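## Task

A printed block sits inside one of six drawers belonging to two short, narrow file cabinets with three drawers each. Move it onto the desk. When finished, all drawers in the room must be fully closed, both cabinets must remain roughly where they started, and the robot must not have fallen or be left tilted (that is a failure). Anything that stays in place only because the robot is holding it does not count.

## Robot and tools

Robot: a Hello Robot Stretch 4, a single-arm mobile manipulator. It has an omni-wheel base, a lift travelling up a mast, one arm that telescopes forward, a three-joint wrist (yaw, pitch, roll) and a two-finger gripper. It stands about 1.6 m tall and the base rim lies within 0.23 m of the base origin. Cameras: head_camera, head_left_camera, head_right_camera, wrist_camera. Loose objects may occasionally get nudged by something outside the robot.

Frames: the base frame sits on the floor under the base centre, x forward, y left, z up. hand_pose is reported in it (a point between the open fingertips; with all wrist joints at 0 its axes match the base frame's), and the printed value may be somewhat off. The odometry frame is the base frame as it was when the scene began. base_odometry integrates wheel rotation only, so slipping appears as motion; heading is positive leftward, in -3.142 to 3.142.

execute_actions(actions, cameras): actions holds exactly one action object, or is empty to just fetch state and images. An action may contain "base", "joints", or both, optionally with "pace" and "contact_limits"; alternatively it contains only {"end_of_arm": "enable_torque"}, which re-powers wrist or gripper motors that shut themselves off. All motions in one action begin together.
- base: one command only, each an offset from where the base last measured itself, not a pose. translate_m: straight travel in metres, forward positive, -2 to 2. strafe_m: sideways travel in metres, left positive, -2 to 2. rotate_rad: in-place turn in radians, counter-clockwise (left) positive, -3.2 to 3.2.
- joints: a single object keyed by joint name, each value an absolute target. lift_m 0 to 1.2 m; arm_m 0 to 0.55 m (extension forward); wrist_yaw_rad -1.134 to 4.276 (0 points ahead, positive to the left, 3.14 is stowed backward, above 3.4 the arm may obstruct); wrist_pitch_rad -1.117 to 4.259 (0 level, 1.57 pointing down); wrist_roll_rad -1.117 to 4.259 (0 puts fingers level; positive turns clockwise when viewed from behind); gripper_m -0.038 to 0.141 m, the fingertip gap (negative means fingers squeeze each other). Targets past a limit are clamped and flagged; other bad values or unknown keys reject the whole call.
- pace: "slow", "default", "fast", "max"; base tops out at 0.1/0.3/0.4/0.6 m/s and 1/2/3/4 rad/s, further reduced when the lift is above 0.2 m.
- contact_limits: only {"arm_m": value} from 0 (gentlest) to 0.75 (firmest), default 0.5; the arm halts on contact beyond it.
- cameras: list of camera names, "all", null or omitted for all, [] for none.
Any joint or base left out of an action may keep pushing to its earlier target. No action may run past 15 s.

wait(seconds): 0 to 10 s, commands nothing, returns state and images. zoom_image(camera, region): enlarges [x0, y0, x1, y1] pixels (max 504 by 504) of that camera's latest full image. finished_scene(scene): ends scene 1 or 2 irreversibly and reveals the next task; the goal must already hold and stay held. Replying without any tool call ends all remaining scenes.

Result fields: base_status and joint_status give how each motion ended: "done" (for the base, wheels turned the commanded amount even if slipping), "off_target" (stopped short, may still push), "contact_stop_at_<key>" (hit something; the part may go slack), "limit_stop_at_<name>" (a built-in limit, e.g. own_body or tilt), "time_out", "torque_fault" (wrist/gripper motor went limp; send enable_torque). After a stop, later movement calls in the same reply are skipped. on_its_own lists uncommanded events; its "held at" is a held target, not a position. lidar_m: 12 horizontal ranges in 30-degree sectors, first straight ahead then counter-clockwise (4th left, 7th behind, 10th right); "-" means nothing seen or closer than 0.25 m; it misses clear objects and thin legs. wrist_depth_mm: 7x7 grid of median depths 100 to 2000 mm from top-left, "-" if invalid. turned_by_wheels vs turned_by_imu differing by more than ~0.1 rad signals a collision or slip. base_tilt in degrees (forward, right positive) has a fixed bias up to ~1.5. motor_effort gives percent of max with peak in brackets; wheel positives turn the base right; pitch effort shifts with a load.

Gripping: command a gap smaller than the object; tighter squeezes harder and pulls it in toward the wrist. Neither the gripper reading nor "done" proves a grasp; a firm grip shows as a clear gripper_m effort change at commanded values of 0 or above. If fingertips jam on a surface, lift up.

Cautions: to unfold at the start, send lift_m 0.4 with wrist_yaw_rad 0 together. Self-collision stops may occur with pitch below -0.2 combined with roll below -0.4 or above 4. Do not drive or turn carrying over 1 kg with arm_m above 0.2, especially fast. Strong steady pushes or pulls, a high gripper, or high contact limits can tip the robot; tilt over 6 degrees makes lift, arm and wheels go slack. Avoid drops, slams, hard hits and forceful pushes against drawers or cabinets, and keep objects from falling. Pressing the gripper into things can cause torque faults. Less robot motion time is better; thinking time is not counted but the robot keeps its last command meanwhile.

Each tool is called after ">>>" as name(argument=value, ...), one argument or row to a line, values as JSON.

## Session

>>> execute_actions(
  actions=[],
)

Scene clock: 0.00 s.
base_odometry: x=+0.000 y=+0.000 heading=+0.000 (m, m, rad; odometry frame)
turned_by_wheels: +0.000 (rad since the last result)
turned_by_imu: +0.000 (rad since the last result)
base_tilt: forward=+0.0 right=+0.5 (deg)
lidar_m: 1.83 1.69 1.70 1.98 1.80 1.42 2.32 2.24 2.60 2.02 1.41 1.43
base_status: not commanded
joint_positions: lift_m=+0.209 arm_m=-0.002 wrist_yaw_rad=+3.178 wrist_pitch_rad=-0.008 wrist_roll_rad=-0.014 gripper_m=+0.057
joint_status: not commanded
motor_effort: lift_m=+18 arm_m=+0 wrist_yaw_rad=-1 wrist_pitch_rad=-6 wrist_roll_rad=+0 gripper_m=-2 wheel_0=-1 wheel_1=-1 wheel_2=-1 (%)
hand_pose: x=-0.1229 y=+0.0768 z=+0.3892 quat_wxyz=(-0.018, +0.004, -0.007, +1.000) (m; base frame)
wrist_depth_mm: - 137 - - - 1863 1537 / - 125 187 - - 1808 1537 / - 127 182 - - 1863 1576 / 114 138 - - 1661 1464 1576 / - - - - 1576 1430 1576 / 1255 1336 200 1336 1205 1366 1464 / 946 866 931 164 946 1008 1042
pictures: head_camera, head_left_camera, head_right_camera, wrist_camera
Images, in order (width x height): head_camera 420x560, head_left_camera 420x672, head_right_camera 420x672, wrist_camera 616x392.

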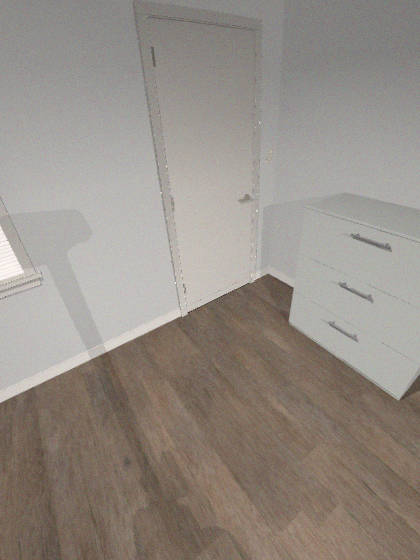

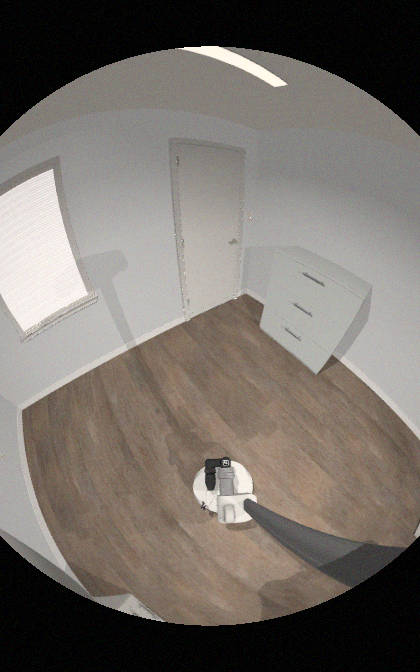

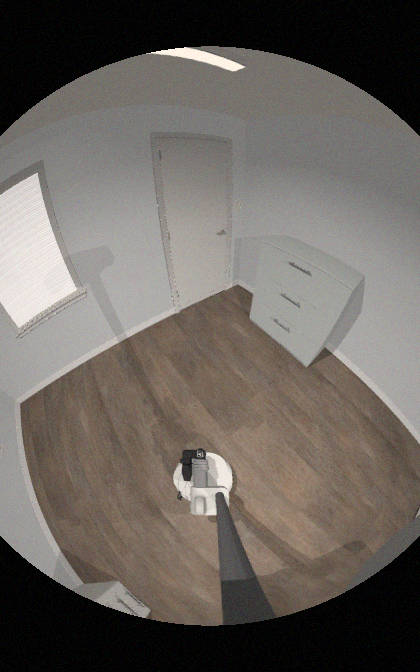

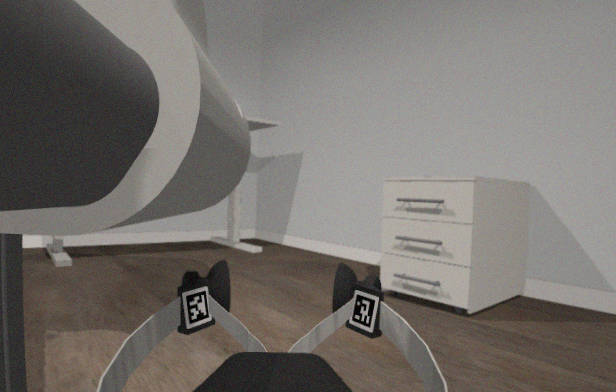

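>>> execute_actions(
  actions=[
    {"base":{"rotate_rad":2.27},"joints":{"lift_m":0.4,"wrist_yaw_rad":0}},
  ],
  cameras=[],
)

>>> execute_actions(
  actions=[
    {"base":{"strafe_m":0.6},"joints":{"wrist_roll_rad":1.57,"gripper_m":0.07,"lift_m":0.254}},
  ],
)

Scene clock: 2.77 s.
base_odometry: x=+0.000 y=+0.000 heading=+2.269 (m, m, rad; odometry frame)
turned_by_wheels: +2.269 (rad since the last result)
turned_by_imu: +2.248 (rad since the last result)
base_tilt: forward=+0.0 right=+0.5 (deg)
lidar_m: 1.69 1.40 2.21 2.20 2.52 1.93 1.42 1.48 1.78 1.68 1.80 1.87
base_status: done
joint_positions: lift_m=+0.400 arm_m=-0.002 wrist_yaw_rad=+0.000 wrist_pitch_rad=-0.008 wrist_roll_rad=-0.014 gripper_m=+0.057
joint_status: all done
motor_effort: lift_m=+22(23) arm_m=+0(1) wrist_yaw_rad=-2(6) wrist_pitch_rad=-5(6) wrist_roll_rad=+0(1) gripper_m=-4(3) wheel_0=-4(10) wheel_1=-3(9) wheel_2=-3(10) (%)
hand_pose: x=+0.4571 y=-0.0873 z=+0.5801 quat_wxyz=(+1.000, -0.007, -0.004, +0.000) (m; base frame)
wrist_depth_mm: 1576 1576 1576 1576 1537 1576 1537 / 1576 1576 1576 1576 1618 1537 1618 / 1618 1576 1576 1576 1537 1499 1537 / 1576 1576 1576 1576 1537 1537 1576 / 1078 1336 1537 1576 1537 1576 1576 / 1078 1255 200 1576 1576 1618 1537 / 1060 1118 1336 163 1336 1430 1430
pictures: none
No camera images: the call's "cameras" was empty. Leave "cameras" out to get every camera's image.

Scene clock: 6.10 s.
base_odometry: x=-0.459 y=-0.386 heading=+2.269 (m, m, rad; odometry frame)
turned_by_wheels: +0.000 (rad since the last result)
turned_by_imu: -0.001 (rad since the last result)
base_tilt: forward=+0.0 right=+0.5 (deg)
lidar_m: 1.29 1.99 1.63 1.58 2.01 1.87 1.84 1.54 2.14 2.32 2.47 1.90
base_status: done
joint_positions: lift_m=+0.254 arm_m=-0.002 wrist_yaw_rad=+0.000 wrist_pitch_rad=-0.008 wrist_roll_rad=+1.570 gripper_m=+0.070
joint_status: all done
motor_effort: lift_m=+14(22) arm_m=+0(1) wrist_yaw_rad=+0(2) wrist_pitch_rad=-6(6) wrist_roll_rad=+1(4) gripper_m=-3(2) wheel_0=-3(11) wheel_1=+0(10) wheel_2=+0(1) (%)
hand_pose: x=+0.4571 y=-0.0874 z=+0.4347 quat_wxyz=(+0.707, +0.707, -0.003, +0.003) (m; base frame)
wrist_depth_mm: 1537 1576 1576 1576 1499 798 591 / 1537 1537 1576 1576 1464 809 585 / 1499 1618 1618 1537 1499 820 591 / 1576 1576 1618 1464 1205 809 597 / 1576 1576 1618 1118 1118 809 585 / 1576 1618 1118 1118 219 798 585 / 1618 1618 1618 159 1255 778 585
pictures: head_camera, head_left_camera, head_right_camera, wrist_camera
Images, in order (width x height): head_camera 420x560, head_left_camera 420x672, head_right_camera 420x672, wrist_camera 616x392.

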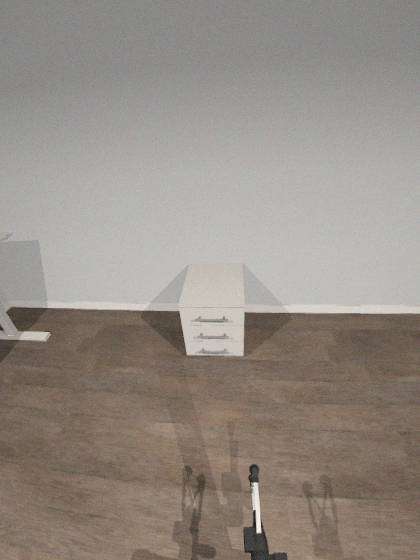

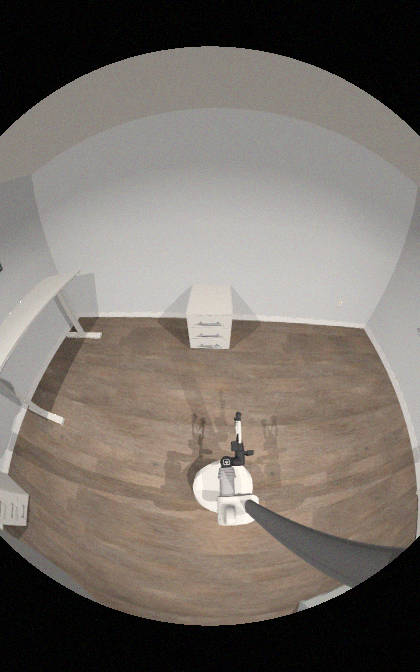

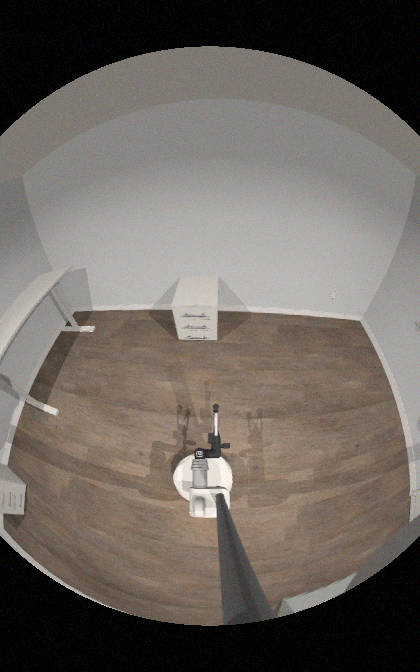

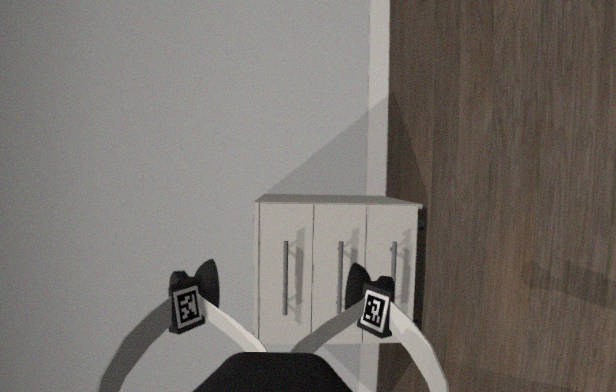

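>>> execute_actions(
  actions=[
    {"base":{"rotate_rad":-0.04}},
  ],
  cameras=[],
)

>>> execute_actions(
  actions=[
    {"base":{"strafe_m":0.23}},
  ],
  cameras=[],
)

>>> execute_actions(
  actions=[
    {"base":{"translate_m":0.55},"joints":{"arm_m":0.22}},
  ],
  cameras=["head_camera","wrist_camera"],
)

Scene clock: 7.20 s.
base_odometry: x=-0.460 y=-0.386 heading=+2.230 (m, m, rad; odometry frame)
turned_by_wheels: -0.039 (rad since the last result)
turned_by_imu: -0.039 (rad since the last result)
base_tilt: forward=+0.0 right=+0.5 (deg)
lidar_m: 1.29 1.96 1.65 1.60 2.00 1.88 1.83 1.58 2.07 2.31 2.41 1.93
base_status: done
joint_positions: lift_m=+0.254 arm_m=-0.002 wrist_yaw_rad=+0.000 wrist_pitch_rad=-0.008 wrist_roll_rad=+1.570 gripper_m=+0.070
joint_status: not commanded
motor_effort: lift_m=+14(14) arm_m=+0(1) wrist_yaw_rad=-1(1) wrist_pitch_rad=-5(6) wrist_roll_rad=+0(1) gripper_m=-3(0) wheel_0=+5(4) wheel_1=+3(4) wheel_2=+3(5) (%)
hand_pose: x=+0.4571 y=-0.0874 z=+0.4347 quat_wxyz=(+0.707, +0.707, -0.003, +0.003) (m; base frame)
wrist_depth_mm: 1537 1576 1618 1618 1464 820 603 / 1499 1576 1576 1618 1499 809 585 / 1576 1576 1618 1618 1499 820 591 / 1576 1537 1618 1618 1366 820 591 / 1576 1576 1618 1118 1118 809 591 / 1576 1618 1098 1098 218 798 580 / 1576 1618 1576 159 1118 788 585
pictures: none
No camera images: the call's "cameras" was empty. Leave "cameras" out to get every camera's image.

Scene clock: 9.27 s.
base_odometry: x=-0.641 y=-0.527 heading=+2.230 (m, m, rad; odometry frame)
turned_by_wheels: +0.000 (rad since the last result)
turned_by_imu: +0.000 (rad since the last result)
base_tilt: forward=+0.0 right=+0.5 (deg)
lidar_m: 1.30 1.92 1.40 1.32 1.78 1.89 1.83 1.70 1.97 2.55 2.58 1.95
base_status: done
joint_positions: lift_m=+0.254 arm_m=-0.002 wrist_yaw_rad=+0.000 wrist_pitch_rad=-0.008 wrist_roll_rad=+1.570 gripper_m=+0.070
joint_status: not commanded
motor_effort: lift_m=+14(15) arm_m=+0(1) wrist_yaw_rad=-1(1) wrist_pitch_rad=-5(6) wrist_roll_rad=+2(0) gripper_m=+0(2) wheel_0=-1(8) wheel_1=+2(11) wheel_2=+0(1) (%)
hand_pose: x=+0.4571 y=-0.0874 z=+0.4347 quat_wxyz=(+0.707, +0.707, -0.003, +0.003) (m; base frame)
wrist_depth_mm: 1618 1576 1576 1618 1499 798 597 / 1537 1576 1618 1618 1499 820 585 / 1576 1576 1618 1618 1205 820 585 / 1576 1618 1576 1098 1138 820 591 / 1618 1618 1618 1118 1098 809 585 / 1618 1661 1576 1708 219 798 585 / 1618 1661 1618 159 1430 768 585
pictures: none
No camera images: the call's "cameras" was empty. Leave "cameras" out to get every camera's image.

Scene clock: 12.57 s.
base_odometry: x=-0.978 y=-0.092 heading=+2.230 (m, m, rad; odometry frame)
turned_by_wheels: +0.000 (rad since the last result)
turned_by_imu: -0.004 (rad since the last result)
base_tilt: forward=+0.0 right=+0.5 (deg)
lidar_m: 0.75 1.40 1.40 1.33 1.40 2.47 2.36 2.17 2.69 2.55 1.85 0.80
base_status: done
joint_positions: lift_m=+0.254 arm_m=+0.219 wrist_yaw_rad=+0.000 wrist_pitch_rad=-0.008 wrist_roll_rad=+1.570 gripper_m=+0.070
joint_status: all done
motor_effort: lift_m=+15(15) arm_m=+5(6) wrist_yaw_rad=-1(0) wrist_pitch_rad=-6(6) wrist_roll_rad=+0(1) gripper_m=-3(5) wheel_0=+4(3) wheel_1=+3(7) wheel_2=+0(10) (%)
hand_pose: x=+0.6784 y=-0.0874 z=+0.4347 quat_wxyz=(+0.707, +0.707, -0.003, +0.003) (m; base frame)
wrist_depth_mm: 854 854 351 353 627 668 564 / 854 866 349 355 359 362 366 / 866 878 349 355 362 362 366 / 866 866 349 353 357 366 366 / 866 866 351 355 359 364 368 / 866 866 347 355 219 366 368 / 878 878 351 159 357 366 368
pictures: head_camera, wrist_camera
Images, in order (width x height): head_camera 420x560, wrist_camera 616x392.

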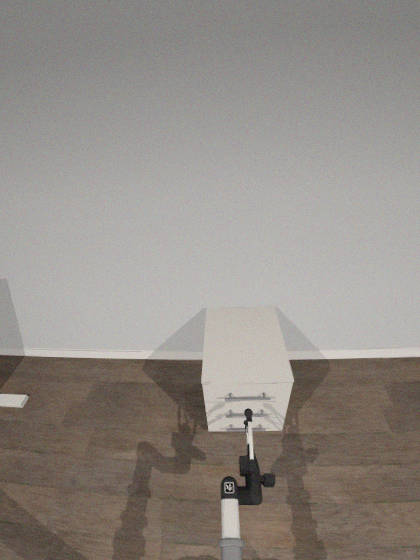

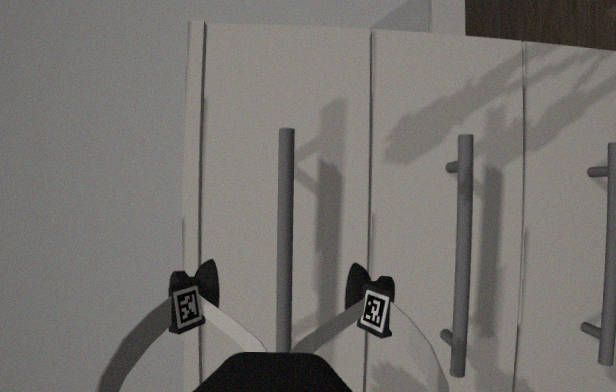

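>>> execute_actions(
  actions=[
    {"joints":{"arm_m":0.32},"contact_limits":{"arm_m":0.2}},
  ],
  cameras=[],
)

>>> execute_actions(
  actions=[
    {"joints":{"gripper_m":-0.02}},
  ],
  cameras=["wrist_camera"],
)

>>> execute_actions(
  actions=[
    {"joints":{"arm_m":0.06},"pace":"slow"},
  ],
  cameras=["head_camera"],
)

Scene clock: 14.17 s.
base_odometry: x=-0.978 y=-0.092 heading=+2.230 (m, m, rad; odometry frame)
turned_by_wheels: +0.000 (rad since the last result)
turned_by_imu: -0.001 (rad since the last result)
base_tilt: forward=+0.0 right=+0.5 (deg)
lidar_m: 0.74 1.41 1.40 1.32 1.41 2.43 2.38 2.20 2.66 2.55 1.85 0.80
base_status: not commanded
joint_positions: lift_m=+0.254 arm_m=+0.319 wrist_yaw_rad=+0.000 wrist_pitch_rad=-0.008 wrist_roll_rad=+1.570 gripper_m=+0.070
joint_status: all done
motor_effort: lift_m=+15(15) arm_m=+5(7) wrist_yaw_rad=-2(0) wrist_pitch_rad=-6(6) wrist_roll_rad=+0(1) gripper_m=+0(3) wheel_0=+4(4) wheel_1=+3(3) wheel_2=+0(1) (%)
contact_limits: arm_m 0.2
hand_pose: x=+0.7784 y=-0.0874 z=+0.4347 quat_wxyz=(+0.707, +0.707, -0.003, +0.003) (m; base frame)
wrist_depth_mm: 759 759 250 254 257 262 264 / 759 768 251 255 257 260 264 / 778 768 251 255 257 260 227 / 768 778 251 254 259 260 265 / 778 788 253 255 259 263 265 / 778 778 252 255 219 263 267 / 778 250 252 159 259 263 266
pictures: none
No camera images: the call's "cameras" was empty. Leave "cameras" out to get every camera's image.

Scene clock: 15.80 s.
base_odometry: x=-0.978 y=-0.092 heading=+2.230 (m, m, rad; odometry frame)
turned_by_wheels: +0.000 (rad since the last result)
turned_by_imu: -0.001 (rad since the last result)
base_tilt: forward=+0.0 right=+0.5 (deg)
lidar_m: 0.72 1.39 1.40 1.34 1.43 2.44 2.36 2.18 2.67 2.53 1.86 0.79
base_status: not commanded
joint_positions: lift_m=+0.254 arm_m=+0.319 wrist_yaw_rad=+0.001 wrist_pitch_rad=-0.007 wrist_roll_rad=+1.570 gripper_m=-0.019
joint_status: all done
motor_effort: lift_m=+15(15) arm_m=+4(6) wrist_yaw_rad=-3(4) wrist_pitch_rad=-7(7) wrist_roll_rad=+1(0) gripper_m=-19(19) wheel_0=+4(4) wheel_1=+3(3) wheel_2=+0(0) (%)
hand_pose: x=+0.7787 y=-0.0872 z=+0.4346 quat_wxyz=(+0.707, +0.707, -0.002, +0.003) (m; base frame)
wrist_depth_mm: 759 778 246 249 253 260 263 / 768 768 247 250 252 260 263 / 759 778 247 249 253 259 227 / 759 778 247 251 253 260 265 / 768 778 247 250 254 262 265 / 778 788 189 213 253 260 265 / 778 158 247 250 253 263 264
pictures: wrist_camera
Images, in order (width x height): wrist_camera 616x392.

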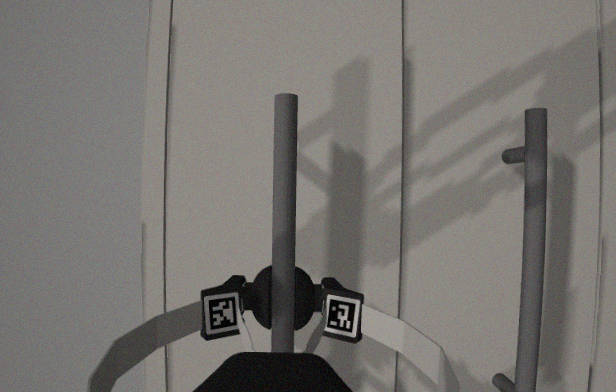

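Scene clock: 19.70 s.
base_odometry: x=-0.978 y=-0.092 heading=+2.230 (m, m, rad; odometry frame)
turned_by_wheels: +0.000 (rad since the last result)
turned_by_imu: -0.001 (rad since the last result)
base_tilt: forward=+0.0 right=+0.5 (deg)
lidar_m: 0.50 1.39 1.38 1.31 1.42 2.43 2.37 2.16 2.64 2.55 1.83 0.51
base_status: not commanded
joint_positions: lift_m=+0.254 arm_m=+0.061 wrist_yaw_rad=+0.005 wrist_pitch_rad=-0.006 wrist_roll_rad=+1.570 gripper_m=-0.019
joint_status: all done
on_its_own: wrist_yaw_rad is at rest, and its effort (-16) is outside its rest range (-13 to +13)
motor_effort: lift_m=+14(15) arm_m=-6(5) wrist_yaw_rad=-16(16) wrist_pitch_rad=-9(9) wrist_roll_rad=-1(0) gripper_m=-19(21) wheel_0=+4(4) wheel_1=+3(3) wheel_2=+0(1) (%)
hand_pose: x=+0.5209 y=-0.0858 z=+0.4343 quat_wxyz=(+0.707, +0.707, +0.000, +0.004) (m; base frame)
wrist_depth_mm: 991 1008 244 247 251 798 591 / 991 1025 244 248 250 525 569 / 991 1008 246 248 251 525 539 / 1025 1008 245 248 252 521 535 / 1008 1025 247 249 253 521 535 / 1025 1025 189 211 253 525 535 / 1025 203 246 212 253 530 554
pictures: head_camera
Images, in order (width x height): head_camera 420x560.

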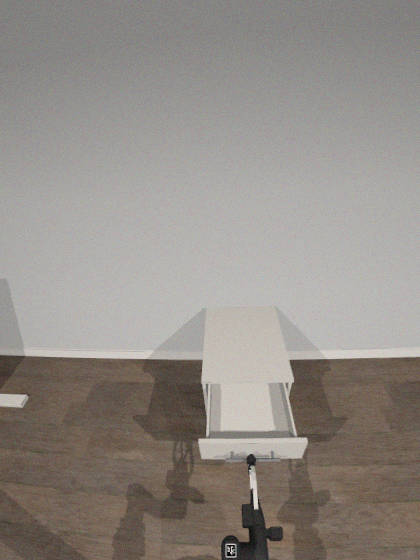

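>>> zoom_image(
  camera="head_camera",
  region=[180,360,330,480],
)

Region (180, 360, 330, 480) of head_camera's 420x560 image, scaled by 3.360, with more detail than that image has; it fills the top 403 rows of this view, and the rest is white.

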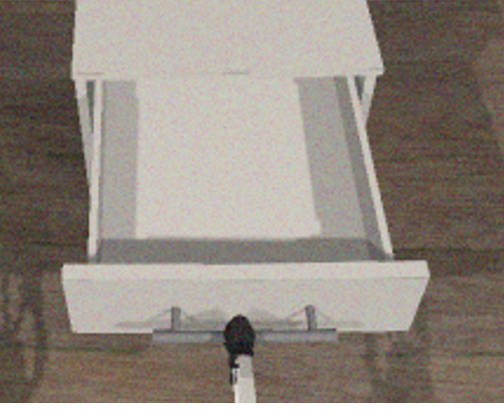

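>>> execute_actions(
  actions=[
    {"joints":{"arm_m":0.0},"contact_limits":{"arm_m":0.3},"pace":"slow"},
  ],
  cameras=["head_camera"],
)

>>> zoom_image(
  camera="head_camera",
  region=[180,360,330,480],
)

Scene clock: 22.13 s.
base_odometry: x=-0.978 y=-0.092 heading=+2.231 (m, m, rad; odometry frame)
turned_by_wheels: +0.000 (rad since the last result)
turned_by_imu: -0.001 (rad since the last result)
base_tilt: forward=-0.1 right=+0.5 (deg)
lidar_m: 0.45 1.38 1.39 1.32 1.41 2.47 2.36 2.17 2.66 2.54 1.84 0.46
base_status: not commanded
joint_positions: lift_m=+0.254 arm_m=+0.001 wrist_yaw_rad=+0.007 wrist_pitch_rad=-0.006 wrist_roll_rad=+1.570 gripper_m=-0.019
joint_status: all done
on_its_own: wrist_yaw_rad is at rest, and its effort (-21) is outside its rest range (-13 to +13)
motor_effort: lift_m=+15(15) arm_m=-6(5) wrist_yaw_rad=-21(22) wrist_pitch_rad=-11(11) wrist_roll_rad=+1(0) gripper_m=-20(20) wheel_0=+4(4) wheel_1=+3(3) wheel_2=+0(0) (%)
contact_limits: arm_m 0.3
hand_pose: x=+0.4611 y=-0.0853 z=+0.4341 quat_wxyz=(+0.707, +0.707, +0.001, +0.005) (m; base frame)
wrist_depth_mm: 1042 1060 243 247 249 809 597 / 1060 1060 244 247 251 699 585 / 1060 1060 244 247 251 585 585 / 1060 1078 246 249 251 585 585 / 1060 1078 247 250 253 585 585 / 1078 1060 188 212 253 585 574 / 1078 203 247 212 254 591 585
pictures: head_camera
Images, in order (width x height): head_camera 420x560.

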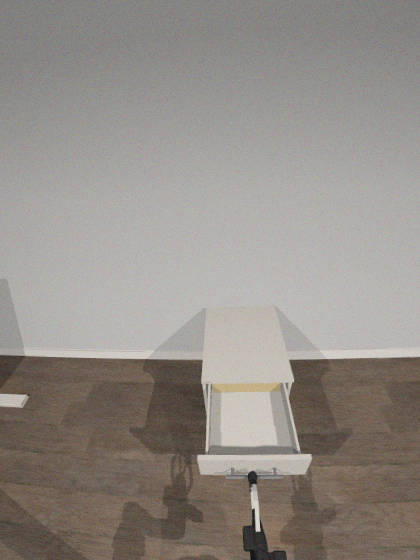

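Region (180, 360, 330, 480) of head_camera's 420x560 image, scaled by 3.360, with more detail than that image has; it fills the top 403 rows of this view, and the rest is white.

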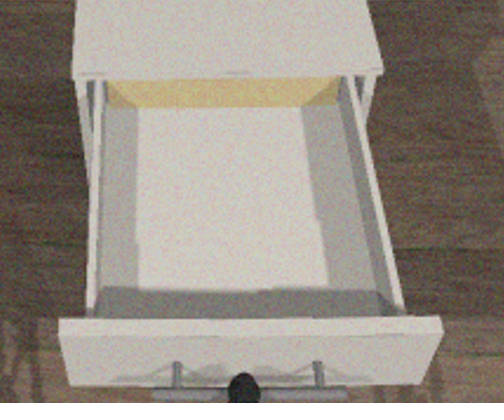

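>>> execute_actions(
  actions=[
    {"joints":{"arm_m":0.326},"pace":"slow"},
  ],
  cameras=[],
)

>>> execute_actions(
  actions=[
    {"joints":{"gripper_m":0.07}},
  ],
  cameras=[],
)

>>> execute_actions(
  actions=[
    {"joints":{"arm_m":0.25},"base":{"rotate_rad":-0.025}},
  ],
  cameras=[],
)

>>> execute_actions(
  actions=[
    {"joints":{"lift_m":0.105}},
  ],
  cameras=["wrist_camera"],
)

Scene clock: 27.20 s.
base_odometry: x=-0.978 y=-0.092 heading=+2.231 (m, m, rad; odometry frame)
turned_by_wheels: +0.000 (rad since the last result)
turned_by_imu: -0.002 (rad since the last result)
base_tilt: forward=+0.0 right=+0.5 (deg)
lidar_m: 0.74 1.40 1.39 1.33 1.40 2.46 2.37 2.16 2.69 2.53 1.85 0.81
base_status: not commanded
joint_positions: lift_m=+0.254 arm_m=+0.325 wrist_yaw_rad=+0.000 wrist_pitch_rad=-0.007 wrist_roll_rad=+1.570 gripper_m=-0.019
joint_status: all done
motor_effort: lift_m=+15(15) arm_m=+6(6) wrist_yaw_rad=-1(22) wrist_pitch_rad=-8(11) wrist_roll_rad=+0(0) gripper_m=-17(19) wheel_0=+4(4) wheel_1=+3(3) wheel_2=+0(0) (%)
hand_pose: x=+0.7844 y=-0.0874 z=+0.4344 quat_wxyz=(+0.707, +0.707, -0.002, +0.002) (m; base frame)
wrist_depth_mm: 759 750 245 249 251 254 258 / 750 759 245 249 251 256 257 / 759 759 246 249 253 256 223 / 768 768 247 249 252 256 224 / 768 768 246 250 252 256 223 / 768 768 189 211 253 257 222 / 778 159 246 248 252 257 259
pictures: none
No camera images: the call's "cameras" was empty. Leave "cameras" out to get every camera's image.

Scene clock: 28.83 s.
base_odometry: x=-0.978 y=-0.092 heading=+2.231 (m, m, rad; odometry frame)
turned_by_wheels: +0.000 (rad since the last result)
turned_by_imu: -0.001 (rad since the last result)
base_tilt: forward=+0.1 right=+0.5 (deg)
lidar_m: 0.75 1.41 1.38 1.31 1.40 2.46 2.37 2.18 2.66 2.56 1.85 0.80
base_status: not commanded
joint_positions: lift_m=+0.254 arm_m=+0.325 wrist_yaw_rad=+0.000 wrist_pitch_rad=-0.007 wrist_roll_rad=+1.570 gripper_m=+0.070
joint_status: all done
motor_effort: lift_m=+15(15) arm_m=+6(6) wrist_yaw_rad=+0(2) wrist_pitch_rad=-7(9) wrist_roll_rad=+0(0) gripper_m=-4(18) wheel_0=+4(4) wheel_1=+3(3) wheel_2=+0(0) (%)
hand_pose: x=+0.7844 y=-0.0875 z=+0.4345 quat_wxyz=(+0.707, +0.707, -0.003, +0.002) (m; base frame)
wrist_depth_mm: 750 759 245 249 251 255 258 / 759 759 245 249 252 256 257 / 759 778 246 249 251 255 224 / 759 768 246 249 253 256 222 / 778 778 247 249 253 256 222 / 778 778 245 250 219 257 221 / 768 245 245 159 252 257 260
pictures: none
No camera images: the call's "cameras" was empty. Leave "cameras" out to get every camera's image.

Scene clock: 30.00 s.
base_odometry: x=-0.978 y=-0.092 heading=+2.206 (m, m, rad; odometry frame)
turned_by_wheels: -0.025 (rad since the last result)
turned_by_imu: -0.025 (rad since the last result)
base_tilt: forward=+0.0 right=+0.5 (deg)
lidar_m: 0.72 1.37 1.39 1.34 1.40 2.28 2.37 2.17 2.67 2.55 1.91 0.79
base_status: done
joint_positions: lift_m=+0.254 arm_m=+0.251 wrist_yaw_rad=+0.000 wrist_pitch_rad=-0.007 wrist_roll_rad=+1.570 gripper_m=+0.070
joint_status: all done
motor_effort: lift_m=+15(15) arm_m=-6(5) wrist_yaw_rad=-1(3) wrist_pitch_rad=-6(8) wrist_roll_rad=+0(0) gripper_m=-2(4) wheel_0=+2(9) wheel_1=+0(7) wheel_2=+2(5) (%)
hand_pose: x=+0.7104 y=-0.0874 z=+0.4346 quat_wxyz=(+0.707, +0.707, -0.003, +0.002) (m; base frame)
wrist_depth_mm: 842 854 585 603 878 759 597 / 820 842 324 327 330 336 342 / 831 854 324 327 332 336 338 / 831 842 322 325 329 334 340 / 831 842 320 325 329 334 338 / 831 831 319 324 217 332 338 / 842 842 317 159 327 332 336
pictures: none
No camera images: the call's "cameras" was empty. Leave "cameras" out to get every camera's image.

Scene clock: 31.70 s.
base_odometry: x=-0.978 y=-0.092 heading=+2.206 (m, m, rad; odometry frame)
turned_by_wheels: +0.000 (rad since the last result)
turned_by_imu: -0.001 (rad since the last result)
base_tilt: forward=+0.0 right=+0.5 (deg)
lidar_m: 0.75 1.35 1.38 1.34 1.41 2.30 2.38 2.15 2.69 2.56 1.88 0.78
base_status: not commanded
joint_positions: lift_m=+0.105 arm_m=+0.251 wrist_yaw_rad=+0.000 wrist_pitch_rad=-0.007 wrist_roll_rad=+1.570 gripper_m=+0.070
joint_status: all done
motor_effort: lift_m=+14(15) arm_m=-6(6) wrist_yaw_rad=-1(0) wrist_pitch_rad=-7(7) wrist_roll_rad=-1(0) gripper_m=-1(5) wheel_0=+2(2) wheel_1=+0(0) wheel_2=+2(2) (%)
hand_pose: x=+0.7104 y=-0.0874 z=+0.2856 quat_wxyz=(+0.707, +0.707, -0.003, +0.002) (m; base frame)
wrist_depth_mm: 319 580 591 591 778 488 389 / 317 319 324 327 334 338 357 / 317 319 324 325 330 334 364 / 315 319 322 327 330 334 364 / 312 317 320 327 332 332 364 / 312 315 320 324 219 332 357 / 312 314 317 159 329 334 362
pictures: wrist_camera
Images, in order (width x height): wrist_camera 616x392.

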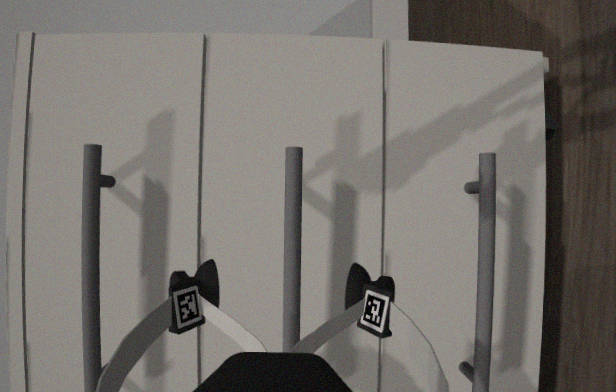

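>>> execute_actions(
  actions=[
    {"joints":{"arm_m":0.322,"lift_m":0.099},"contact_limits":{"arm_m":0.2}},
  ],
  cameras=[],
)

>>> execute_actions(
  actions=[
    {"joints":{"gripper_m":-0.02}},
  ],
  cameras=["wrist_camera"],
)

>>> execute_actions(
  actions=[
    {"joints":{"arm_m":0.02},"pace":"slow"},
  ],
  cameras=["head_camera"],
)

>>> zoom_image(
  camera="head_camera",
  region=[180,360,330,500],
)

Scene clock: 33.27 s.
base_odometry: x=-0.978 y=-0.092 heading=+2.206 (m, m, rad; odometry frame)
turned_by_wheels: +0.000 (rad since the last result)
turned_by_imu: -0.001 (rad since the last result)
base_tilt: forward=+0.0 right=+0.6 (deg)
lidar_m: 0.75 1.37 1.40 1.32 1.38 2.29 2.37 2.17 2.68 2.55 1.85 0.83
base_status: not commanded
joint_positions: lift_m=+0.099 arm_m=+0.321 wrist_yaw_rad=+0.000 wrist_pitch_rad=-0.007 wrist_roll_rad=+1.570 gripper_m=+0.070
joint_status: all done
motor_effort: lift_m=+14(17) arm_m=+6(6) wrist_yaw_rad=-1(0) wrist_pitch_rad=-7(7) wrist_roll_rad=+0(0) gripper_m=-3(4) wheel_0=+2(2) wheel_1=+0(0) wheel_2=+1(2) (%)
contact_limits: arm_m 0.2
hand_pose: x=+0.7804 y=-0.0874 z=+0.2797 quat_wxyz=(+0.707, +0.707, -0.003, +0.003) (m; base frame)
wrist_depth_mm: 248 251 255 258 263 266 268 / 249 252 254 257 262 265 268 / 248 251 254 257 262 264 267 / 246 250 254 257 260 264 266 / 246 249 253 256 259 262 265 / 245 247 251 254 219 263 265 / 246 246 250 159 257 260 265
pictures: none
No camera images: the call's "cameras" was empty. Leave "cameras" out to get every camera's image.

Scene clock: 34.90 s.
base_odometry: x=-0.978 y=-0.092 heading=+2.206 (m, m, rad; odometry frame)
turned_by_wheels: +0.000 (rad since the last result)
turned_by_imu: -0.001 (rad since the last result)
base_tilt: forward=+0.0 right=+0.5 (deg)
lidar_m: 0.72 1.38 1.39 1.32 1.41 2.33 2.37 2.19 2.70 2.53 1.89 0.82
base_status: not commanded
joint_positions: lift_m=+0.099 arm_m=+0.321 wrist_yaw_rad=+0.001 wrist_pitch_rad=-0.007 wrist_roll_rad=+1.570 gripper_m=-0.019
joint_status: all done
motor_effort: lift_m=+14(14) arm_m=+4(6) wrist_yaw_rad=-4(4) wrist_pitch_rad=-7(7) wrist_roll_rad=+0(1) gripper_m=-20(20) wheel_0=+2(2) wheel_1=+0(0) wheel_2=+1(2) (%)
hand_pose: x=+0.7807 y=-0.0872 z=+0.2796 quat_wxyz=(+0.707, +0.707, -0.002, +0.003) (m; base frame)
wrist_depth_mm: 248 251 250 252 257 265 267 / 248 251 249 253 256 264 267 / 248 250 250 252 256 264 266 / 246 249 248 252 254 263 266 / 246 249 248 251 255 263 265 / 245 247 189 211 253 263 265 / 244 158 246 249 252 262 265
pictures: wrist_camera
Images, in order (width x height): wrist_camera 616x392.

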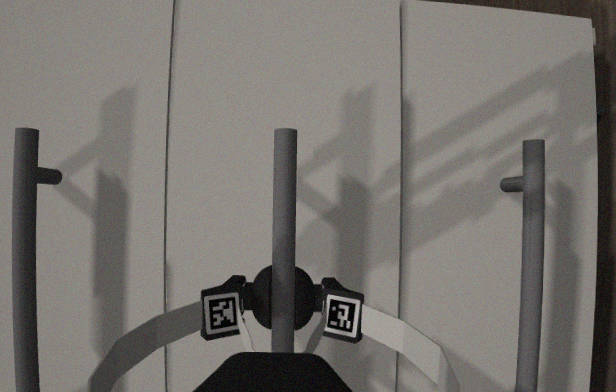

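Scene clock: 39.20 s.
base_odometry: x=-0.978 y=-0.092 heading=+2.206 (m, m, rad; odometry frame)
turned_by_wheels: +0.000 (rad since the last result)
turned_by_imu: -0.001 (rad since the last result)
base_tilt: forward=+0.0 right=+0.5 (deg)
lidar_m: 0.46 1.42 1.37 1.33 1.41 2.31 2.36 2.18 2.70 2.54 1.90 0.50
base_status: not commanded
joint_positions: lift_m=+0.099 arm_m=+0.021 wrist_yaw_rad=-0.004 wrist_pitch_rad=-0.006 wrist_roll_rad=+1.570 gripper_m=-0.019
joint_status: all done
motor_effort: lift_m=+14(14) arm_m=-6(7) wrist_yaw_rad=+10(10) wrist_pitch_rad=-11(11) wrist_roll_rad=+1(1) gripper_m=-18(20) wheel_0=+2(2) wheel_1=+0(0) wheel_2=+2(2) (%)
hand_pose: x=+0.4801 y=-0.0885 z=+0.2792 quat_wxyz=(+0.707, +0.707, -0.003, +0.001) (m; base frame)
wrist_depth_mm: 1060 1078 250 255 258 517 379 / 1042 1060 250 253 256 517 375 / 1060 539 249 252 256 512 377 / 1042 539 249 250 255 517 375 / 1060 539 247 251 254 512 375 / 1042 539 189 212 252 508 370 / 1060 203 245 217 252 473 375
pictures: head_camera
Images, in order (width x height): head_camera 420x560.

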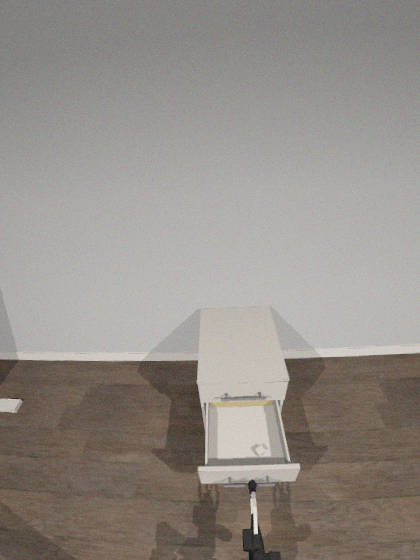

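Region (180, 360, 330, 500) of head_camera's 420x560 image, scaled by 3.360, with more detail than that image has; it fills the top 470 rows of this view, and the rest is white.

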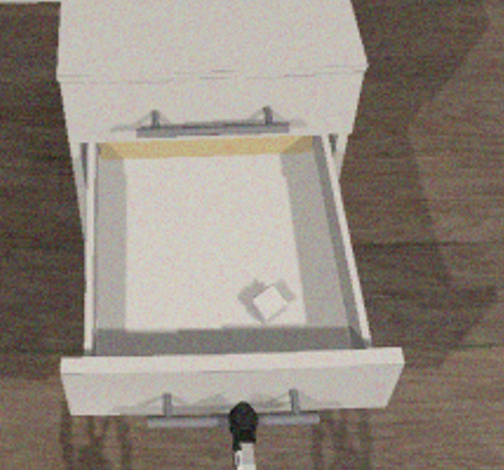

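>>> execute_actions(
  actions=[
    {"joints":{"gripper_m":0.07}},
  ],
  cameras=[],
)

>>> execute_actions(
  actions=[
    {"base":{"translate_m":-0.07},"joints":{"arm_m":0}},
  ],
  cameras=[],
)

>>> execute_actions(
  actions=[
    {"joints":{"lift_m":0.55,"wrist_roll_rad":0,"gripper_m":0.09}},
  ],
  cameras=[],
)

>>> execute_actions(
  actions=[
    {"base":{"strafe_m":-0.03},"joints":{"arm_m":0.48,"wrist_pitch_rad":1.57}},
  ],
  cameras=["wrist_camera"],
)

Scene clock: 41.37 s.
base_odometry: x=-0.978 y=-0.092 heading=+2.206 (m, m, rad; odometry frame)
turned_by_wheels: +0.000 (rad since the last result)
turned_by_imu: -0.001 (rad since the last result)
base_tilt: forward=-0.1 right=+0.5 (deg)
lidar_m: 0.47 1.39 1.40 1.34 1.39 2.31 2.36 2.18 2.68 2.53 1.88 0.52
base_status: not commanded
joint_positions: lift_m=+0.099 arm_m=+0.021 wrist_yaw_rad=+0.000 wrist_pitch_rad=-0.007 wrist_roll_rad=+1.570 gripper_m=+0.070
joint_status: all done
motor_effort: lift_m=+14(14) arm_m=-5(6) wrist_yaw_rad=+0(11) wrist_pitch_rad=-7(11) wrist_roll_rad=+1(0) gripper_m=-3(15) wheel_0=+2(2) wheel_1=+0(0) wheel_2=+2(2) (%)
hand_pose: x=+0.4803 y=-0.0875 z=+0.2795 quat_wxyz=(+0.707, +0.707, -0.003, +0.002) (m; base frame)
wrist_depth_mm: 1042 1078 258 262 264 517 382 / 1060 1060 257 259 264 521 375 / 1042 544 256 258 263 517 379 / 1042 539 256 259 263 521 375 / 1042 535 255 258 263 517 373 / 1042 535 255 256 219 512 370 / 1060 535 252 159 259 504 375
pictures: none
No camera images: the call's "cameras" was empty. Leave "cameras" out to get every camera's image.

Scene clock: 42.70 s.
base_odometry: x=-0.937 y=-0.148 heading=+2.205 (m, m, rad; odometry frame)
turned_by_wheels: -0.001 (rad since the last result)
turned_by_imu: -0.001 (rad since the last result)
base_tilt: forward=+0.0 right=+0.5 (deg)
lidar_m: 0.52 1.45 1.40 1.32 2.02 2.27 2.29 2.12 2.66 2.53 1.97 0.56
base_status: done
joint_positions: lift_m=+0.099 arm_m=+0.001 wrist_yaw_rad=+0.000 wrist_pitch_rad=-0.007 wrist_roll_rad=+1.570 gripper_m=+0.070
joint_status: all done
motor_effort: lift_m=+14(14) arm_m=-6(4) wrist_yaw_rad=-1(1) wrist_pitch_rad=-7(7) wrist_roll_rad=+0(1) gripper_m=-1(0) wheel_0=-4(7) wheel_1=-2(7) wheel_2=-1(11) (%)
hand_pose: x=+0.4604 y=-0.0874 z=+0.2796 quat_wxyz=(+0.707, +0.707, -0.002, +0.002) (m; base frame)
wrist_depth_mm: 1138 1138 1138 1160 891 517 384 / 1118 1138 347 349 778 521 375 / 1118 1138 345 349 647 517 377 / 1118 1138 345 347 647 525 377 / 1138 1138 343 347 647 517 373 / 1160 1160 342 345 219 508 370 / 1118 1160 343 159 640 504 375
pictures: none
No camera images: the call's "cameras" was empty. Leave "cameras" out to get every camera's image.

Scene clock: 45.50 s.
base_odometry: x=-0.937 y=-0.148 heading=+2.205 (m, m, rad; odometry frame)
turned_by_wheels: +0.000 (rad since the last result)
turned_by_imu: -0.001 (rad since the last result)
base_tilt: forward=-0.1 right=+0.5 (deg)
lidar_m: 0.52 1.47 1.39 1.33 2.01 2.29 2.30 2.11 2.69 2.55 1.98 0.55
base_status: not commanded
joint_positions: lift_m=+0.550 arm_m=+0.001 wrist_yaw_rad=+0.000 wrist_pitch_rad=-0.007 wrist_roll_rad=+0.000 gripper_m=+0.090
joint_status: all done
motor_effort: lift_m=+23(24) arm_m=-6(6) wrist_yaw_rad=-1(1) wrist_pitch_rad=-7(7) wrist_roll_rad=-1(5) gripper_m=-1(6) wheel_0=-4(4) wheel_1=-2(2) wheel_2=+0(0) (%)
hand_pose: x=+0.4604 y=-0.0874 z=+0.7299 quat_wxyz=(+1.000, +0.000, -0.004, +0.000) (m; base frame)
wrist_depth_mm: 1138 1138 1160 1160 1160 1205 1205 / 1118 1138 1160 1160 1182 1205 1205 / 1118 1138 1160 1182 1182 1182 1229 / 1138 1160 1182 1205 1160 1205 1205 / 1138 1138 1182 1182 1205 1205 1229 / 1138 1160 750 842 218 1205 1229 / 1138 634 634 158 654 1229 1229
pictures: none
No camera images: the call's "cameras" was empty. Leave "cameras" out to get every camera's image.

Scene clock: 48.00 s.
base_odometry: x=-0.913 y=-0.131 heading=+2.205 (m, m, rad; odometry frame)
turned_by_wheels: +0.000 (rad since the last result)
turned_by_imu: -0.001 (rad since the last result)
base_tilt: forward=+0.0 right=+0.5 (deg)
lidar_m: 0.54 0.58 1.44 1.34 2.06 2.38 2.29 2.10 2.63 2.54 1.99 0.58
base_status: done
joint_positions: lift_m=+0.550 arm_m=+0.479 wrist_yaw_rad=+0.000 wrist_pitch_rad=+1.570 wrist_roll_rad=+0.000 gripper_m=+0.090
joint_status: all done
motor_effort: lift_m=+23(23) arm_m=+6(5) wrist_yaw_rad=-2(0) wrist_pitch_rad=+2(3) wrist_roll_rad=+1(2) gripper_m=-1(3) wheel_0=+1(11) wheel_1=+0(9) wheel_2=+0(1) (%)
hand_pose: x=+0.6502 y=-0.0874 z=+0.4394 quat_wxyz=(+0.707, +0.000, +0.707, +0.000) (m; base frame)
wrist_depth_mm: 375 430 436 439 442 668 676 / 382 433 436 442 445 668 683 / 382 436 439 442 449 668 676 / 382 433 442 442 445 668 683 / 640 436 442 445 449 676 683 / 342 315 320 353 219 683 683 / 647 647 484 158 668 668 683
pictures: wrist_camera
Images, in order (width x height): wrist_camera 616x392.

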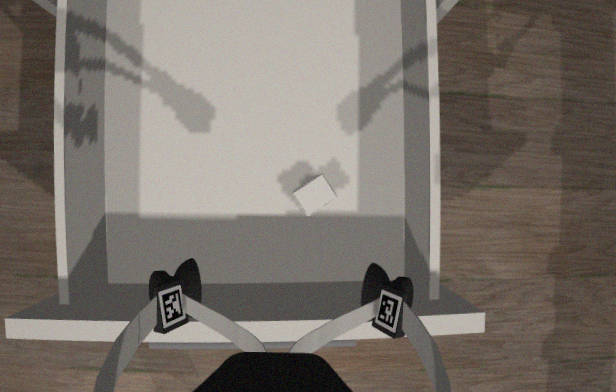

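>>> execute_actions(
  actions=[
    {"base":{"strafe_m":-0.033},"joints":{"arm_m":0.532,"wrist_roll_rad":-0.49,"lift_m":0.5}},
  ],
  cameras=[],
)

>>> execute_actions(
  actions=[
    {"joints":{"lift_m":0.41}},
  ],
  cameras=["wrist_camera"],
)

Scene clock: 49.43 s.
base_odometry: x=-0.886 y=-0.111 heading=+2.205 (m, m, rad; odometry frame)
turned_by_wheels: +0.000 (rad since the last result)
turned_by_imu: +0.000 (rad since the last result)
base_tilt: forward=+0.0 right=+0.5 (deg)
lidar_m: 0.53 0.57 1.46 1.39 2.08 2.39 2.29 2.09 2.61 2.48 1.95 0.59
base_status: done
joint_positions: lift_m=+0.500 arm_m=+0.531 wrist_yaw_rad=+0.000 wrist_pitch_rad=+1.570 wrist_roll_rad=-0.490 gripper_m=+0.090
joint_status: all done
motor_effort: lift_m=+14(22) arm_m=+6(5) wrist_yaw_rad=-1(0) wrist_pitch_rad=+2(2) wrist_roll_rad=-1(6) gripper_m=-3(2) wheel_0=+2(10) wheel_1=-2(9) wheel_2=+0(1) (%)
hand_pose: x=+0.7022 y=-0.0874 z=+0.3901 quat_wxyz=(+0.686, -0.172, +0.686, +0.171) (m; base frame)
wrist_depth_mm: 580 379 389 392 187 191 - / 325 387 392 394 397 233 213 / 349 387 392 394 399 370 621 / 384 392 394 397 399 621 627 / 349 389 394 399 392 621 627 / 272 285 394 399 217 627 634 / 597 265 291 158 343 627 627
pictures: none
No camera images: the call's "cameras" was empty. Leave "cameras" out to get every camera's image.

Scene clock: 50.80 s.
base_odometry: x=-0.886 y=-0.111 heading=+2.205 (m, m, rad; odometry frame)
turned_by_wheels: +0.000 (rad since the last result)
turned_by_imu: +0.000 (rad since the last result)
base_tilt: forward=+0.0 right=+0.5 (deg)
lidar_m: 0.52 0.57 1.49 1.38 2.07 2.39 2.30 2.08 2.63 2.49 1.97 0.60
base_status: not commanded
joint_positions: lift_m=+0.410 arm_m=+0.531 wrist_yaw_rad=+0.000 wrist_pitch_rad=+1.570 wrist_roll_rad=-0.490 gripper_m=+0.090
joint_status: all done
motor_effort: lift_m=+14(12) arm_m=+5(5) wrist_yaw_rad=-2(1) wrist_pitch_rad=+1(2) wrist_roll_rad=-1(1) gripper_m=-1(1) wheel_0=+2(2) wheel_1=-2(2) wheel_2=+0(0) (%)
hand_pose: x=+0.7022 y=-0.0874 z=+0.3001 quat_wxyz=(+0.686, -0.172, +0.686, +0.171) (m; base frame)
wrist_depth_mm: 285 298 301 304 307 293 - / 297 300 303 306 309 312 267 / 298 301 303 307 310 310 241 / 300 301 306 307 310 281 535 / 300 303 304 307 312 260 535 / 267 285 306 307 218 263 539 / 220 253 291 158 287 539 539
pictures: wrist_camera
Images, in order (width x height): wrist_camera 616x392.

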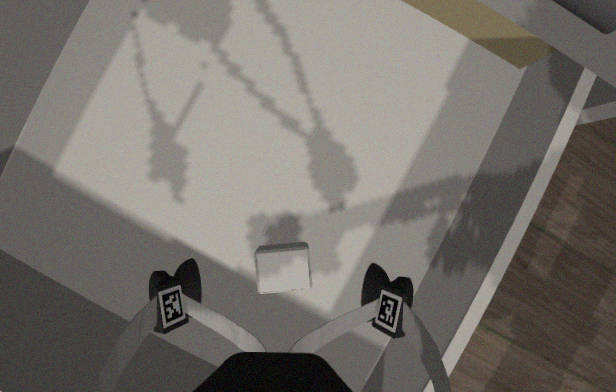

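>>> execute_actions(
  actions=[
    {"joints":{"lift_m":0.355,"wrist_roll_rad":-0.56,"gripper_m":0.07}},
  ],
  cameras=["wrist_camera"],
)

>>> execute_actions(
  actions=[
    {"joints":{"gripper_m":0.005}},
  ],
  cameras=["wrist_camera"],
)

>>> execute_actions(
  actions=[
    {"joints":{"lift_m":0.55}},
  ],
  cameras=["wrist_camera"],
)

Scene clock: 52.30 s.
base_odometry: x=-0.886 y=-0.111 heading=+2.205 (m, m, rad; odometry frame)
turned_by_wheels: +0.000 (rad since the last result)
turned_by_imu: +0.000 (rad since the last result)
base_tilt: forward=+0.0 right=+0.5 (deg)
lidar_m: 0.54 0.58 1.47 1.38 2.07 2.40 2.30 2.07 2.60 2.49 2.00 0.58
base_status: not commanded
joint_positions: lift_m=+0.355 arm_m=+0.531 wrist_yaw_rad=+0.000 wrist_pitch_rad=+1.570 wrist_roll_rad=-0.560 gripper_m=+0.070
joint_status: all done
motor_effort: lift_m=+14(15) arm_m=+6(5) wrist_yaw_rad=-1(1) wrist_pitch_rad=+1(2) wrist_roll_rad=-2(2) gripper_m=-2(8) wheel_0=+2(2) wheel_1=-2(2) wheel_2=+0(0) (%)
hand_pose: x=+0.7022 y=-0.0874 z=+0.2451 quat_wxyz=(+0.680, -0.195, +0.679, +0.195) (m; base frame)
wrist_depth_mm: 245 246 249 250 252 254 246 / 245 247 249 252 253 255 258 / 246 248 251 251 255 256 256 / 246 248 251 253 256 257 224 / 248 248 251 253 256 256 197 / 248 250 224 226 220 221 183 / 211 243 252 160 256 195 484
pictures: wrist_camera
Images, in order (width x height): wrist_camera 616x392.

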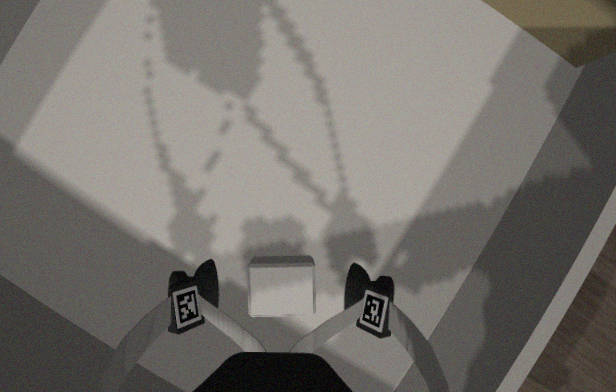

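Scene clock: 53.73 s.
base_odometry: x=-0.886 y=-0.111 heading=+2.205 (m, m, rad; odometry frame)
turned_by_wheels: +0.000 (rad since the last result)
turned_by_imu: +0.000 (rad since the last result)
base_tilt: forward=+0.0 right=+0.5 (deg)
lidar_m: 0.53 0.57 1.45 1.39 2.06 2.40 2.30 2.09 2.63 2.48 1.97 0.59
base_status: not commanded
joint_positions: lift_m=+0.355 arm_m=+0.531 wrist_yaw_rad=+0.000 wrist_pitch_rad=+1.570 wrist_roll_rad=-0.560 gripper_m=+0.005
joint_status: all done
motor_effort: lift_m=+14(14) arm_m=+6(6) wrist_yaw_rad=-2(1) wrist_pitch_rad=+1(2) wrist_roll_rad=+0(0) gripper_m=-21(18) wheel_0=+2(2) wheel_1=-2(2) wheel_2=+0(0) (%)
hand_pose: x=+0.7022 y=-0.0874 z=+0.2451 quat_wxyz=(+0.680, -0.195, +0.679, +0.195) (m; base frame)
wrist_depth_mm: 244 245 248 251 253 255 245 / 245 247 249 252 253 256 258 / 246 248 250 253 254 256 257 / 247 249 251 254 256 257 223 / 247 250 251 253 256 256 197 / 247 250 195 217 256 220 183 / 211 236 253 254 257 187 488
pictures: wrist_camera
Images, in order (width x height): wrist_camera 616x392.

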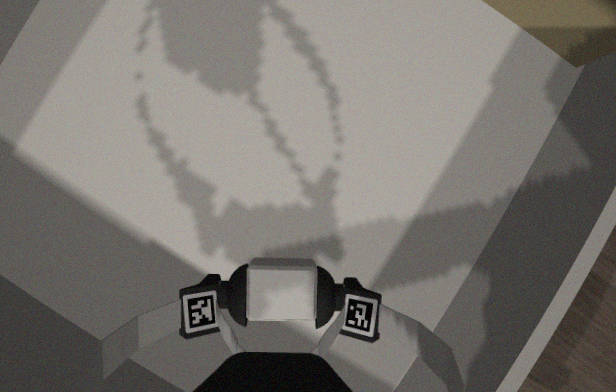

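Scene clock: 55.63 s.
base_odometry: x=-0.886 y=-0.111 heading=+2.205 (m, m, rad; odometry frame)
turned_by_wheels: +0.000 (rad since the last result)
turned_by_imu: -0.001 (rad since the last result)
base_tilt: forward=+0.0 right=+0.5 (deg)
lidar_m: 0.53 0.55 1.45 1.38 2.05 2.38 2.30 2.08 2.63 2.47 2.00 0.59
base_status: not commanded
joint_positions: lift_m=+0.550 arm_m=+0.531 wrist_yaw_rad=+0.000 wrist_pitch_rad=+1.570 wrist_roll_rad=-0.560 gripper_m=+0.005
joint_status: all done
motor_effort: lift_m=+22(30) arm_m=+5(5) wrist_yaw_rad=-1(2) wrist_pitch_rad=+1(2) wrist_roll_rad=-2(1) gripper_m=-19(22) wheel_0=+2(2) wheel_1=-2(2) wheel_2=+0(0) (%)
hand_pose: x=+0.7022 y=-0.0874 z=+0.4394 quat_wxyz=(+0.680, -0.195, +0.679, +0.195) (m; base frame)
wrist_depth_mm: 640 407 436 281 248 196 - / 640 421 439 442 240 241 205 / 389 436 442 442 449 368 262 / 389 439 439 445 449 668 676 / 325 424 445 445 452 668 676 / 647 314 195 216 366 676 676 / 647 314 317 366 676 668 683
pictures: wrist_camera
Images, in order (width x height): wrist_camera 616x392.

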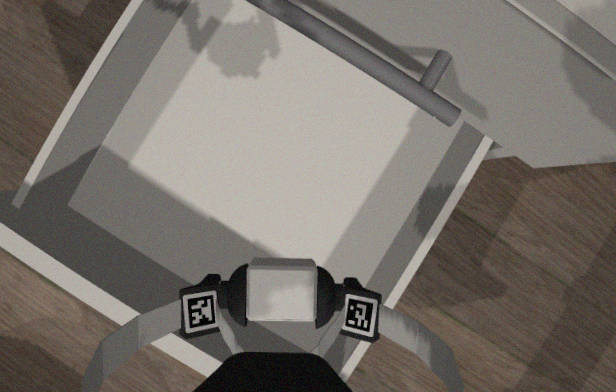

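>>> execute_actions(
  actions=[
    {"base":{"rotate_rad":1.58},"joints":{"lift_m":1.2,"wrist_roll_rad":0}},
  ],
  cameras=[],
)

>>> execute_actions(
  actions=[
    {"base":{"translate_m":0.62}},
  ],
  cameras=["head_right_camera","wrist_camera"],
)

Scene clock: 59.40 s.
base_odometry: x=-0.886 y=-0.111 heading=-2.498 (m, m, rad; odometry frame)
turned_by_wheels: +1.579 (rad since the last result)
turned_by_imu: +1.564 (rad since the last result)
base_tilt: forward=+0.0 right=+0.6 (deg)
lidar_m: 1.40 2.08 2.36 2.31 2.07 2.59 2.50 1.96 0.56 0.51 0.61 1.47
base_status: done
joint_positions: lift_m=+1.200 arm_m=+0.531 wrist_yaw_rad=+0.000 wrist_pitch_rad=+1.570 wrist_roll_rad=+0.000 gripper_m=+0.005
joint_status: all done
motor_effort: lift_m=+22(25) arm_m=+4(5) wrist_yaw_rad=-1(2) wrist_pitch_rad=+2(1) wrist_roll_rad=+2(5) gripper_m=-20(20) wheel_0=-2(9) wheel_1=-2(10) wheel_2=-2(10) (%)
hand_pose: x=+0.7025 y=-0.0874 z=+1.0894 quat_wxyz=(+0.707, +0.000, +0.707, +0.000) (m; base frame)
wrist_depth_mm: 1229 1255 1255 1281 1281 1281 1336 / 1229 1255 1255 1281 1308 1308 1308 / 1255 1255 1281 1308 1308 1308 1336 / 1281 1255 1281 1281 1308 1308 1336 / 1281 1281 1255 1308 1308 1336 1336 / 1281 1255 195 217 1308 1336 1336 / 1255 1255 1281 1281 1308 1336 1255
pictures: none
No camera images: the call's "cameras" was empty. Leave "cameras" out to get every camera's image.

Scene clock: 62.97 s.
base_odometry: x=-1.382 y=-0.483 heading=-2.498 (m, m, rad; odometry frame)
turned_by_wheels: +0.000 (rad since the last result)
turned_by_imu: -0.004 (rad since the last result)
base_tilt: forward=+0.0 right=+0.6 (deg)
lidar_m: 0.76 0.80 1.62 2.29 2.40 2.65 3.13 0.79 0.72 1.43 1.12 0.81
base_status: done
joint_positions: lift_m=+1.200 arm_m=+0.531 wrist_yaw_rad=+0.000 wrist_pitch_rad=+1.570 wrist_roll_rad=+0.000 gripper_m=+0.005
joint_status: not commanded
motor_effort: lift_m=+22(22) arm_m=+4(4) wrist_yaw_rad=-1(2) wrist_pitch_rad=+2(1) wrist_roll_rad=+0(1) gripper_m=-21(18) wheel_0=+2(6) wheel_1=+2(6) wheel_2=-1(11) (%)
hand_pose: x=+0.7024 y=-0.0874 z=+1.0894 quat_wxyz=(+0.707, +0.000, +0.707, +0.000) (m; base frame)
wrist_depth_mm: 349 351 355 359 364 368 368 / 349 353 357 362 364 368 370 / 351 364 373 382 379 373 375 / 1229 1255 1281 1281 1308 1308 1366 / 1229 1255 1281 1281 1308 1308 1336 / 1255 1255 195 217 1308 1308 1336 / 1229 1281 1281 1308 1308 1336 1336
pictures: head_right_camera, wrist_camera
Images, in order (width x height): head_right_camera 420x672, wrist_camera 616x392.

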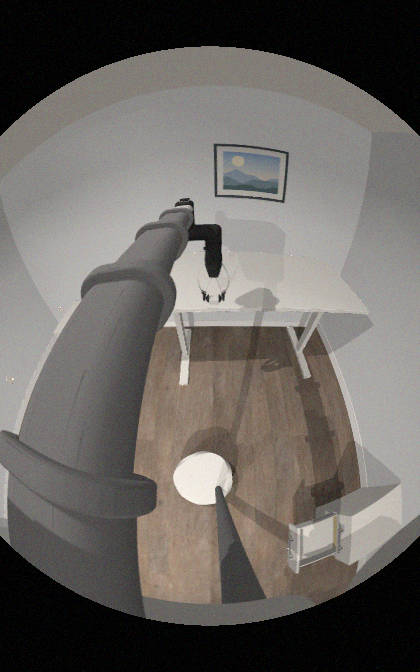

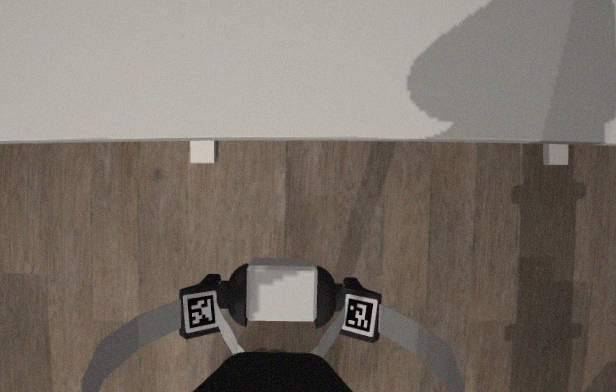

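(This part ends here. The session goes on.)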